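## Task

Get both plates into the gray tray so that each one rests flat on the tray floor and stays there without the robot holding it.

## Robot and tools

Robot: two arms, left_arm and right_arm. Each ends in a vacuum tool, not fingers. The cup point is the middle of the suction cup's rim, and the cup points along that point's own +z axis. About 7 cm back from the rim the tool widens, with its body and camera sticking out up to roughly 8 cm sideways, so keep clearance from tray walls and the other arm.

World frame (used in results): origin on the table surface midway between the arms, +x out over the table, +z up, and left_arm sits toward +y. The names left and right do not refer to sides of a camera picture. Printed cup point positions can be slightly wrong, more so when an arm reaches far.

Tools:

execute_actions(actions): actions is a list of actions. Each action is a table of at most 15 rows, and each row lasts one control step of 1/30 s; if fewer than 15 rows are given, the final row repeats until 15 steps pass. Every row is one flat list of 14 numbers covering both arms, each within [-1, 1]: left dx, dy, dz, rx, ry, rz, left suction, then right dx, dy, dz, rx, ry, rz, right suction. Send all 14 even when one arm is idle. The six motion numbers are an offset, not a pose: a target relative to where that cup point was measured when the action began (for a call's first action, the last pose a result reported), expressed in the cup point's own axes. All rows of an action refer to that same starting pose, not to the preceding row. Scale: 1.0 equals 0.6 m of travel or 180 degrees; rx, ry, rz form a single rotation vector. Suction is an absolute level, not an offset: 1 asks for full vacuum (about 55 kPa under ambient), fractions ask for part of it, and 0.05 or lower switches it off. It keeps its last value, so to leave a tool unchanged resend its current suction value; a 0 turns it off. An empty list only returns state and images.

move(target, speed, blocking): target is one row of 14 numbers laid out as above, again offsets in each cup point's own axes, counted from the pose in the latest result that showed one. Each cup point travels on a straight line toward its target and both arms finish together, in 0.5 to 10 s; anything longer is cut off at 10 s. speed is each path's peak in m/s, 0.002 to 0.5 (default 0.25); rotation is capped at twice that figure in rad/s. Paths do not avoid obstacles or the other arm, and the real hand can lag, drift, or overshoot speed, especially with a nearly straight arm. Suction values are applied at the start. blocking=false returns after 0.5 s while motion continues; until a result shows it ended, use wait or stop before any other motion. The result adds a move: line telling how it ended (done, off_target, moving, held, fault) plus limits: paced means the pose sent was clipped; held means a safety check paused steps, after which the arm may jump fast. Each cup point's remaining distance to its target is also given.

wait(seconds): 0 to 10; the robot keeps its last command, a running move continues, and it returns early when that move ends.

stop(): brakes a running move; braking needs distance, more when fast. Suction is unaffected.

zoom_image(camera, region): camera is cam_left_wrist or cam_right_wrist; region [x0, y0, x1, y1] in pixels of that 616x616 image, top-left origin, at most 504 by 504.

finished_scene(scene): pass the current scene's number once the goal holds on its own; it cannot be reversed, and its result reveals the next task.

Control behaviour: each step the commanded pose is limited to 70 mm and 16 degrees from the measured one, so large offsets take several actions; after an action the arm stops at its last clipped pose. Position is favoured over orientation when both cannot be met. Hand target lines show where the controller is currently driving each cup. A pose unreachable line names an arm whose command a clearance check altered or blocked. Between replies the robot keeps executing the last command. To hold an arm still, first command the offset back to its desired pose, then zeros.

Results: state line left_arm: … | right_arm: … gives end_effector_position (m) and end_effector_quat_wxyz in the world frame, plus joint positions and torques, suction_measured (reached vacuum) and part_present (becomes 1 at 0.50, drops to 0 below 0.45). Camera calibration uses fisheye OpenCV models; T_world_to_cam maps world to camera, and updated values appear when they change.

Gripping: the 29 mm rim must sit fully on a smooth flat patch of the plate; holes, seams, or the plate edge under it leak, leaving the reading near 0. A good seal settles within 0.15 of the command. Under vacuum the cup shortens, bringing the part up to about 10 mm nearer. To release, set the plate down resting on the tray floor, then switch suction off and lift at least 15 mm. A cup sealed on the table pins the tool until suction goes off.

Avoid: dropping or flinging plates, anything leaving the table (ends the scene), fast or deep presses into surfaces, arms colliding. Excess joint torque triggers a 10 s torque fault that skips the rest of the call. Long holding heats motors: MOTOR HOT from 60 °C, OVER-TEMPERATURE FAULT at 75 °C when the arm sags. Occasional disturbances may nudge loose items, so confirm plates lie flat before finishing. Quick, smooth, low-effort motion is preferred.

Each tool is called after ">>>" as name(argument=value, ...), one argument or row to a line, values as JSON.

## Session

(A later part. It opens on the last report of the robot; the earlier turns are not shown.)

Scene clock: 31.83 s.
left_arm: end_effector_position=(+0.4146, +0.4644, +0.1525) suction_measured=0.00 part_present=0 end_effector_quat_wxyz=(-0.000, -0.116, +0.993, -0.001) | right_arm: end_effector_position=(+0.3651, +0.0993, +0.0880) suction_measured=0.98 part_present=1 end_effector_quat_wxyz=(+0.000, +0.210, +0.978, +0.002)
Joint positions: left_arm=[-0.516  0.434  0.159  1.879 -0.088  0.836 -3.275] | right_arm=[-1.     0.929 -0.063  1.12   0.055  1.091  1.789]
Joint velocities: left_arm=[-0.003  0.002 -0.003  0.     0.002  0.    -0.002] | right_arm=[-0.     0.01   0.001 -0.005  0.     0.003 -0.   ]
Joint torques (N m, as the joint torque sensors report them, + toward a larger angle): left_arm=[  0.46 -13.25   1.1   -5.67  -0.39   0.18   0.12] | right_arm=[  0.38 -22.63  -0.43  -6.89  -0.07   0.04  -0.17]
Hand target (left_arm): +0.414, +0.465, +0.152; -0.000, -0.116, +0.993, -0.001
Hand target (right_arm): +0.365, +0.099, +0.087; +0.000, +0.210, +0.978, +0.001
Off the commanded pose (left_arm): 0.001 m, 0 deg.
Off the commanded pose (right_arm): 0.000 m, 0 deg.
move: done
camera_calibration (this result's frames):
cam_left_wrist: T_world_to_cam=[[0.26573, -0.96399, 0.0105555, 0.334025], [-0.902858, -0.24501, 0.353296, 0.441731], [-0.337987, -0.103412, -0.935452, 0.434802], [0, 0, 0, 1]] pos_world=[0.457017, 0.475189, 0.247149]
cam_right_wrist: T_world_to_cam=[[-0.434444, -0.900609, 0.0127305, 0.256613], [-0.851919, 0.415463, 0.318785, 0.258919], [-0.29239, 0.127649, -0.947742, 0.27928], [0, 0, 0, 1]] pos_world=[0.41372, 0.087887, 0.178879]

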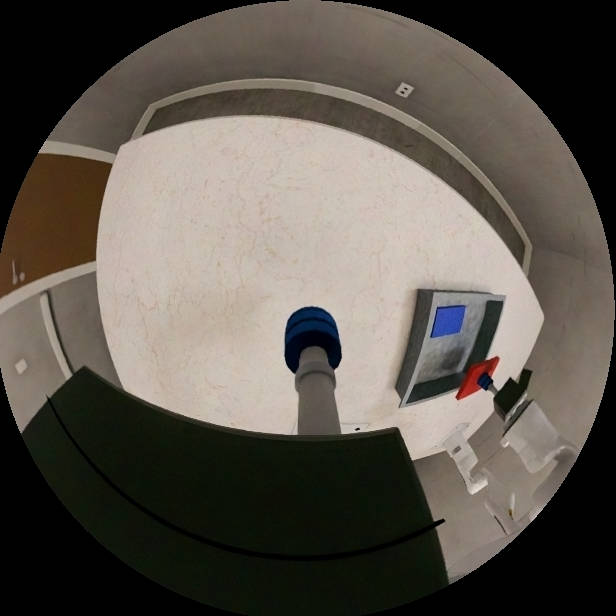

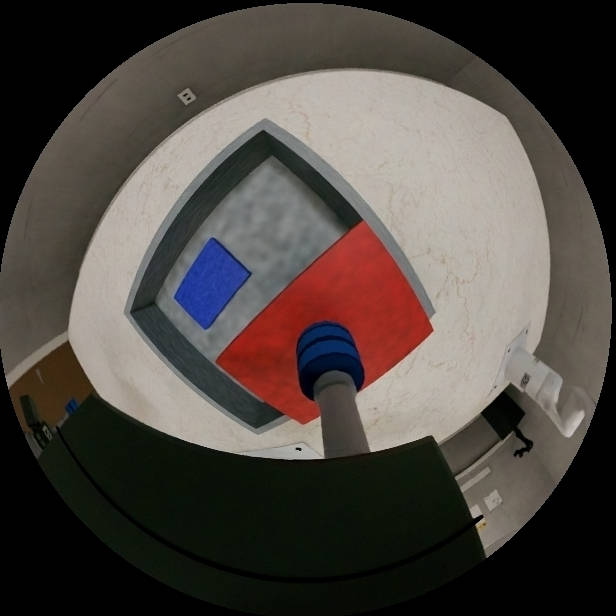

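>>> move(
  target=[0,0,0,0,0,0,0,0,0.01,0.118,0,0,0,1],
  speed=0.12,
)

>>> move(
  target=[0,0,0,0,0,0,0,0,0,0.022,0,0,0,1],
  speed=0.025,
)

Scene clock: 34.23 s.
left_arm: end_effector_position=(+0.4146, +0.4644, +0.1525) suction_measured=0.00 part_present=0 end_effector_quat_wxyz=(-0.000, -0.116, +0.993, -0.001) | right_arm: end_effector_position=(+0.3676, +0.1049, +0.0174) suction_measured=0.99 part_present=1 end_effector_quat_wxyz=(+0.000, +0.210, +0.978, +0.002)
Joint positions: left_arm=[-0.516  0.434  0.159  1.879 -0.088  0.836 -3.275] | right_arm=[-1.004  1.037 -0.061  1.133  0.062  0.97   1.782]
Joint velocities: left_arm=[ 0.001  0.002 -0.001 -0.    -0.     0.    -0.   ] | right_arm=[-0.001  0.004  0.    -0.001 -0.001 -0.     0.   ]
Joint torques (N m, as the joint torque sensors report them, + toward a larger angle): left_arm=[  0.36 -13.1    1.07  -5.71  -0.29   0.25   0.07] | right_arm=[  0.43 -22.58  -0.35  -6.64   0.13   0.02  -0.18]
Hand target (left_arm): +0.415, +0.464, +0.152; -0.000, -0.116, +0.993, -0.001
Hand target (right_arm): +0.368, +0.105, +0.017; +0.000, +0.210, +0.978, +0.002
Off the commanded pose (left_arm): 0.000 m, 0 deg.
Off the commanded pose (right_arm): 0.000 m, 0 deg.
move: done
camera_calibration (this result's frames):
cam_left_wrist: T_world_to_cam=[[0.265732, -0.963989, 0.0105557, 0.334025], [-0.902858, -0.245012, 0.353295, 0.441733], [-0.337986, -0.103412, -0.935452, 0.434802], [0, 0, 0, 1]] pos_world=[0.457017, 0.47519, 0.247149]
cam_right_wrist: T_world_to_cam=[[-0.434533, -0.900572, 0.0123136, 0.263707], [-0.851875, 0.415398, 0.318988, 0.281182], [-0.292386, 0.128121, -0.947679, 0.212329], [0, 0, 0, 1]] pos_world=[0.416204, 0.093481, 0.108279]

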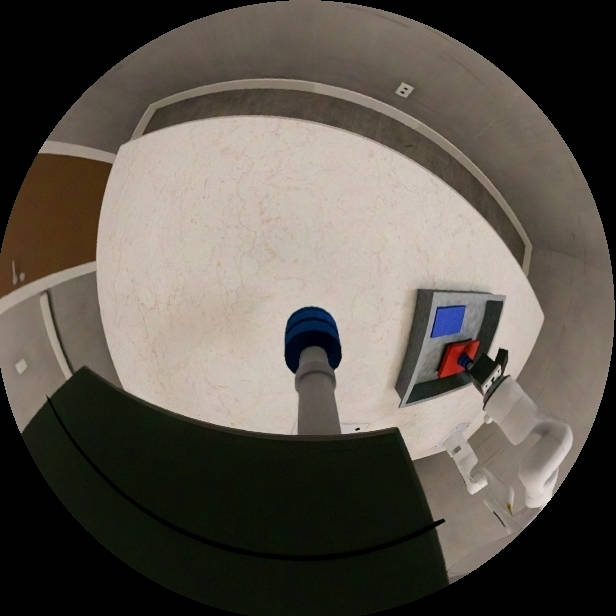

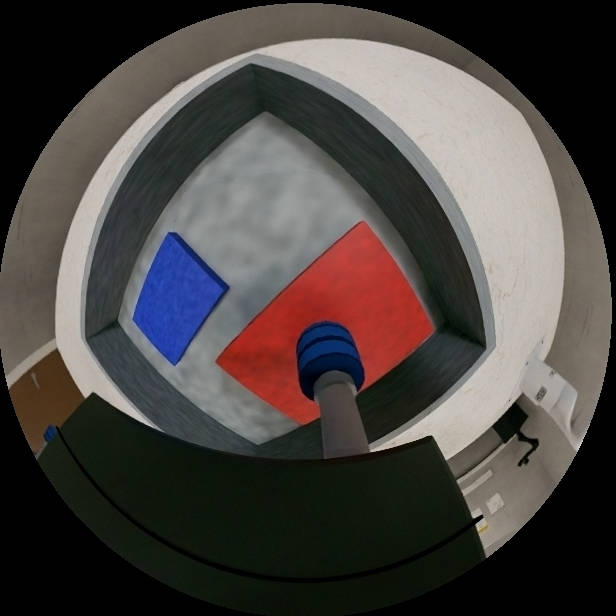

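Scene clock: 35.00 s.
left_arm: end_effector_position=(+0.4146, +0.4644, +0.1525) suction_measured=0.00 part_present=0 end_effector_quat_wxyz=(-0.000, -0.116, +0.993, -0.001) | right_arm: end_effector_position=(+0.3678, +0.1051, +0.0048) suction_measured=0.98 part_present=1 end_effector_quat_wxyz=(+0.000, +0.210, +0.978, +0.002)
Joint positions: left_arm=[-0.516  0.434  0.159  1.879 -0.088  0.836 -3.275] | right_arm=[-1.004  1.056 -0.06   1.136  0.063  0.947  1.782]
Joint velocities: left_arm=[ 0.    -0.001  0.     0.     0.     0.    -0.   ] | right_arm=[ 0.001  0.    -0.     0.002  0.001 -0.001 -0.   ]
Joint torques (N m, as the joint torque sensors report them, + toward a larger angle): left_arm=[  0.36 -13.23   1.07  -5.65  -0.28   0.25   0.15] | right_arm=[  0.37 -22.06  -0.19  -6.23   0.1   -0.17  -0.17]
Hand target (left_arm): +0.415, +0.464, +0.152; -0.000, -0.116, +0.993, -0.001
Hand target (right_arm): +0.368, +0.105, +0.004; +0.000, +0.210, +0.978, +0.002
Off the commanded pose (left_arm): 0.000 m, 0 deg.
Off the commanded pose (right_arm): 0.001 m, 0 deg.
move: done
camera_calibration (this result's frames):
cam_left_wrist: T_world_to_cam=[[0.265732, -0.963989, 0.0105559, 0.334025], [-0.902858, -0.245012, 0.353294, 0.441734], [-0.337985, -0.103412, -0.935453, 0.434802], [0, 0, 0, 1]] pos_world=[0.457018, 0.475191, 0.247149]
cam_right_wrist: T_world_to_cam=[[-0.434575, -0.900561, 0.011559, 0.264135], [-0.852001, 0.415235, 0.318866, 0.285307], [-0.291958, 0.128723, -0.947729, 0.200199], [0, 0, 0, 1]] pos_world=[0.416318, 0.0936304, 0.0957069]

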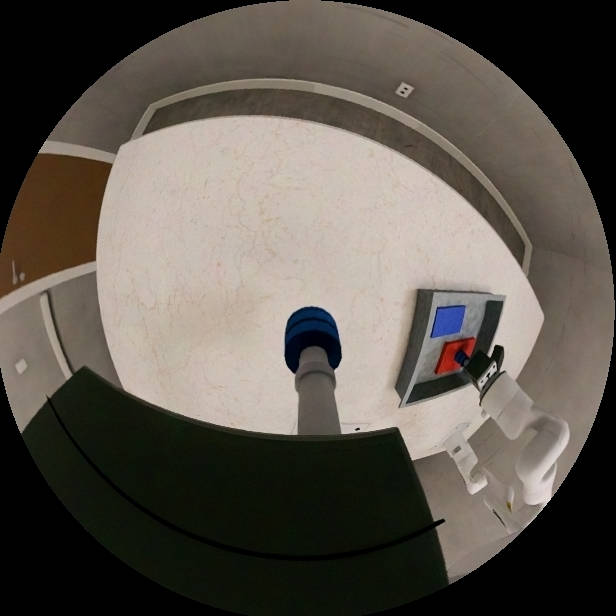

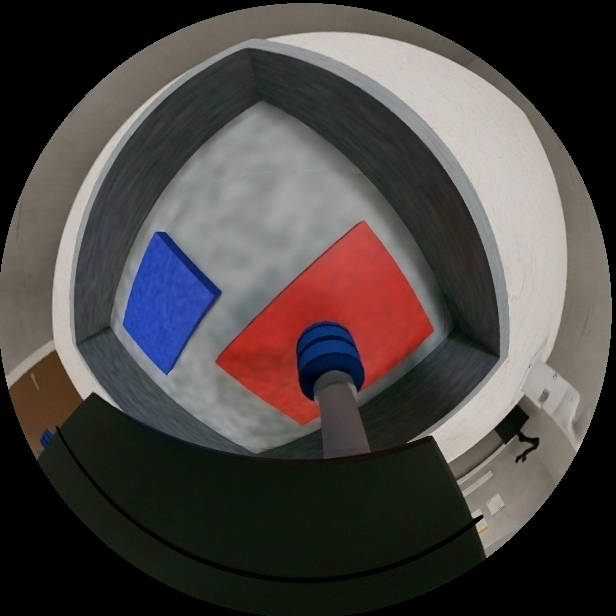

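>>> execute_actions(
  actions=[
    [[0,0,0,0,0,0,0,0,0,0,0,0,0,0]],
    [[0,0,0,0,0,0,0,0,0,-0.11,0,0,0,0]],
  ],
)

Scene clock: 36.90 s.
left_arm: end_effector_position=(+0.4146, +0.4644, +0.1525) suction_measured=0.00 part_present=0 end_effector_quat_wxyz=(-0.000, -0.116, +0.993, -0.001) | right_arm: end_effector_position=(+0.3684, +0.1056, +0.0732) suction_measured=0.00 part_present=0 end_effector_quat_wxyz=(+0.001, +0.210, +0.978, +0.004)
Joint positions: left_arm=[-0.516  0.434  0.159  1.879 -0.088  0.836 -3.275] | right_arm=[-1.004  0.96  -0.061  1.104  0.056  1.072  1.786]
Joint velocities: left_arm=[ 0.    -0.002 -0.001 -0.     0.001 -0.001  0.   ] | right_arm=[ 0.    -0.007 -0.001 -0.002 -0.     0.002  0.001]
Joint torques (N m, as the joint torque sensors report them, + toward a larger angle): left_arm=[  0.53 -13.22   1.03  -5.65  -0.3    0.17   0.11] | right_arm=[  0.32 -21.6   -0.32  -6.93  -0.06  -0.07  -0.18]
Hand target (left_arm): +0.415, +0.464, +0.152; -0.000, -0.116, +0.993, -0.001
Hand target (right_arm): +0.368, +0.106, +0.074; +0.001, +0.210, +0.978, +0.004
Off the commanded pose (left_arm): 0.000 m, 0 deg.
Off the commanded pose (right_arm): 0.000 m, 0 deg.
camera_calibration (this result's frames):
cam_left_wrist: T_world_to_cam=[[0.265732, -0.963989, 0.0105562, 0.334026], [-0.902859, -0.245012, 0.353292, 0.441736], [-0.337983, -0.103412, -0.935454, 0.434801], [0, 0, 0, 1]] pos_world=[0.457019, 0.475191, 0.247149]
cam_right_wrist: T_world_to_cam=[[-0.43468, -0.900546, 0.00836743, 0.264304], [-0.852729, 0.414552, 0.317805, 0.264245], [-0.289667, 0.131008, -0.948119, 0.264074], [0, 0, 0, 1]] pos_world=[0.416711, 0.0938787, 0.164184]

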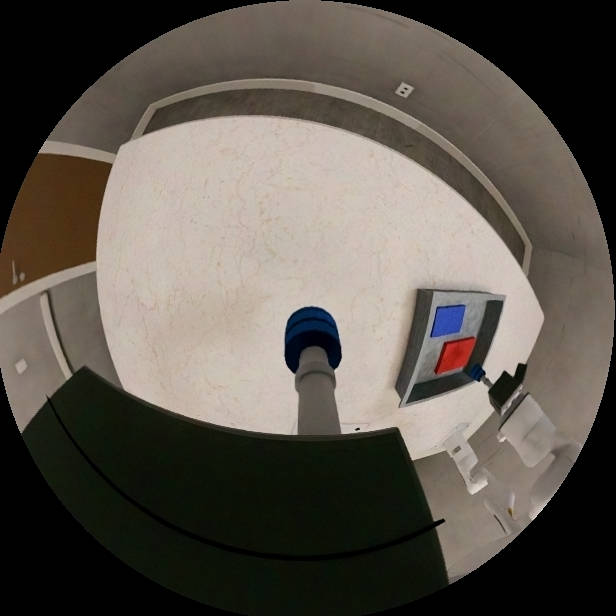

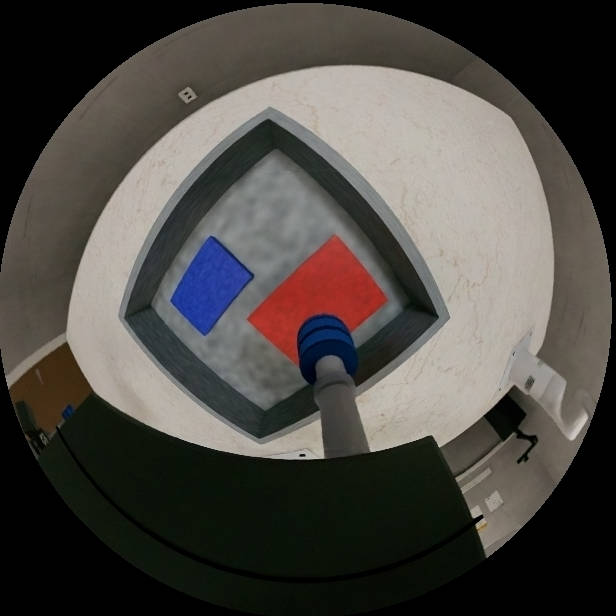

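>>> finished_scene(
  scene=1,
)

The scene is finished: the task was done.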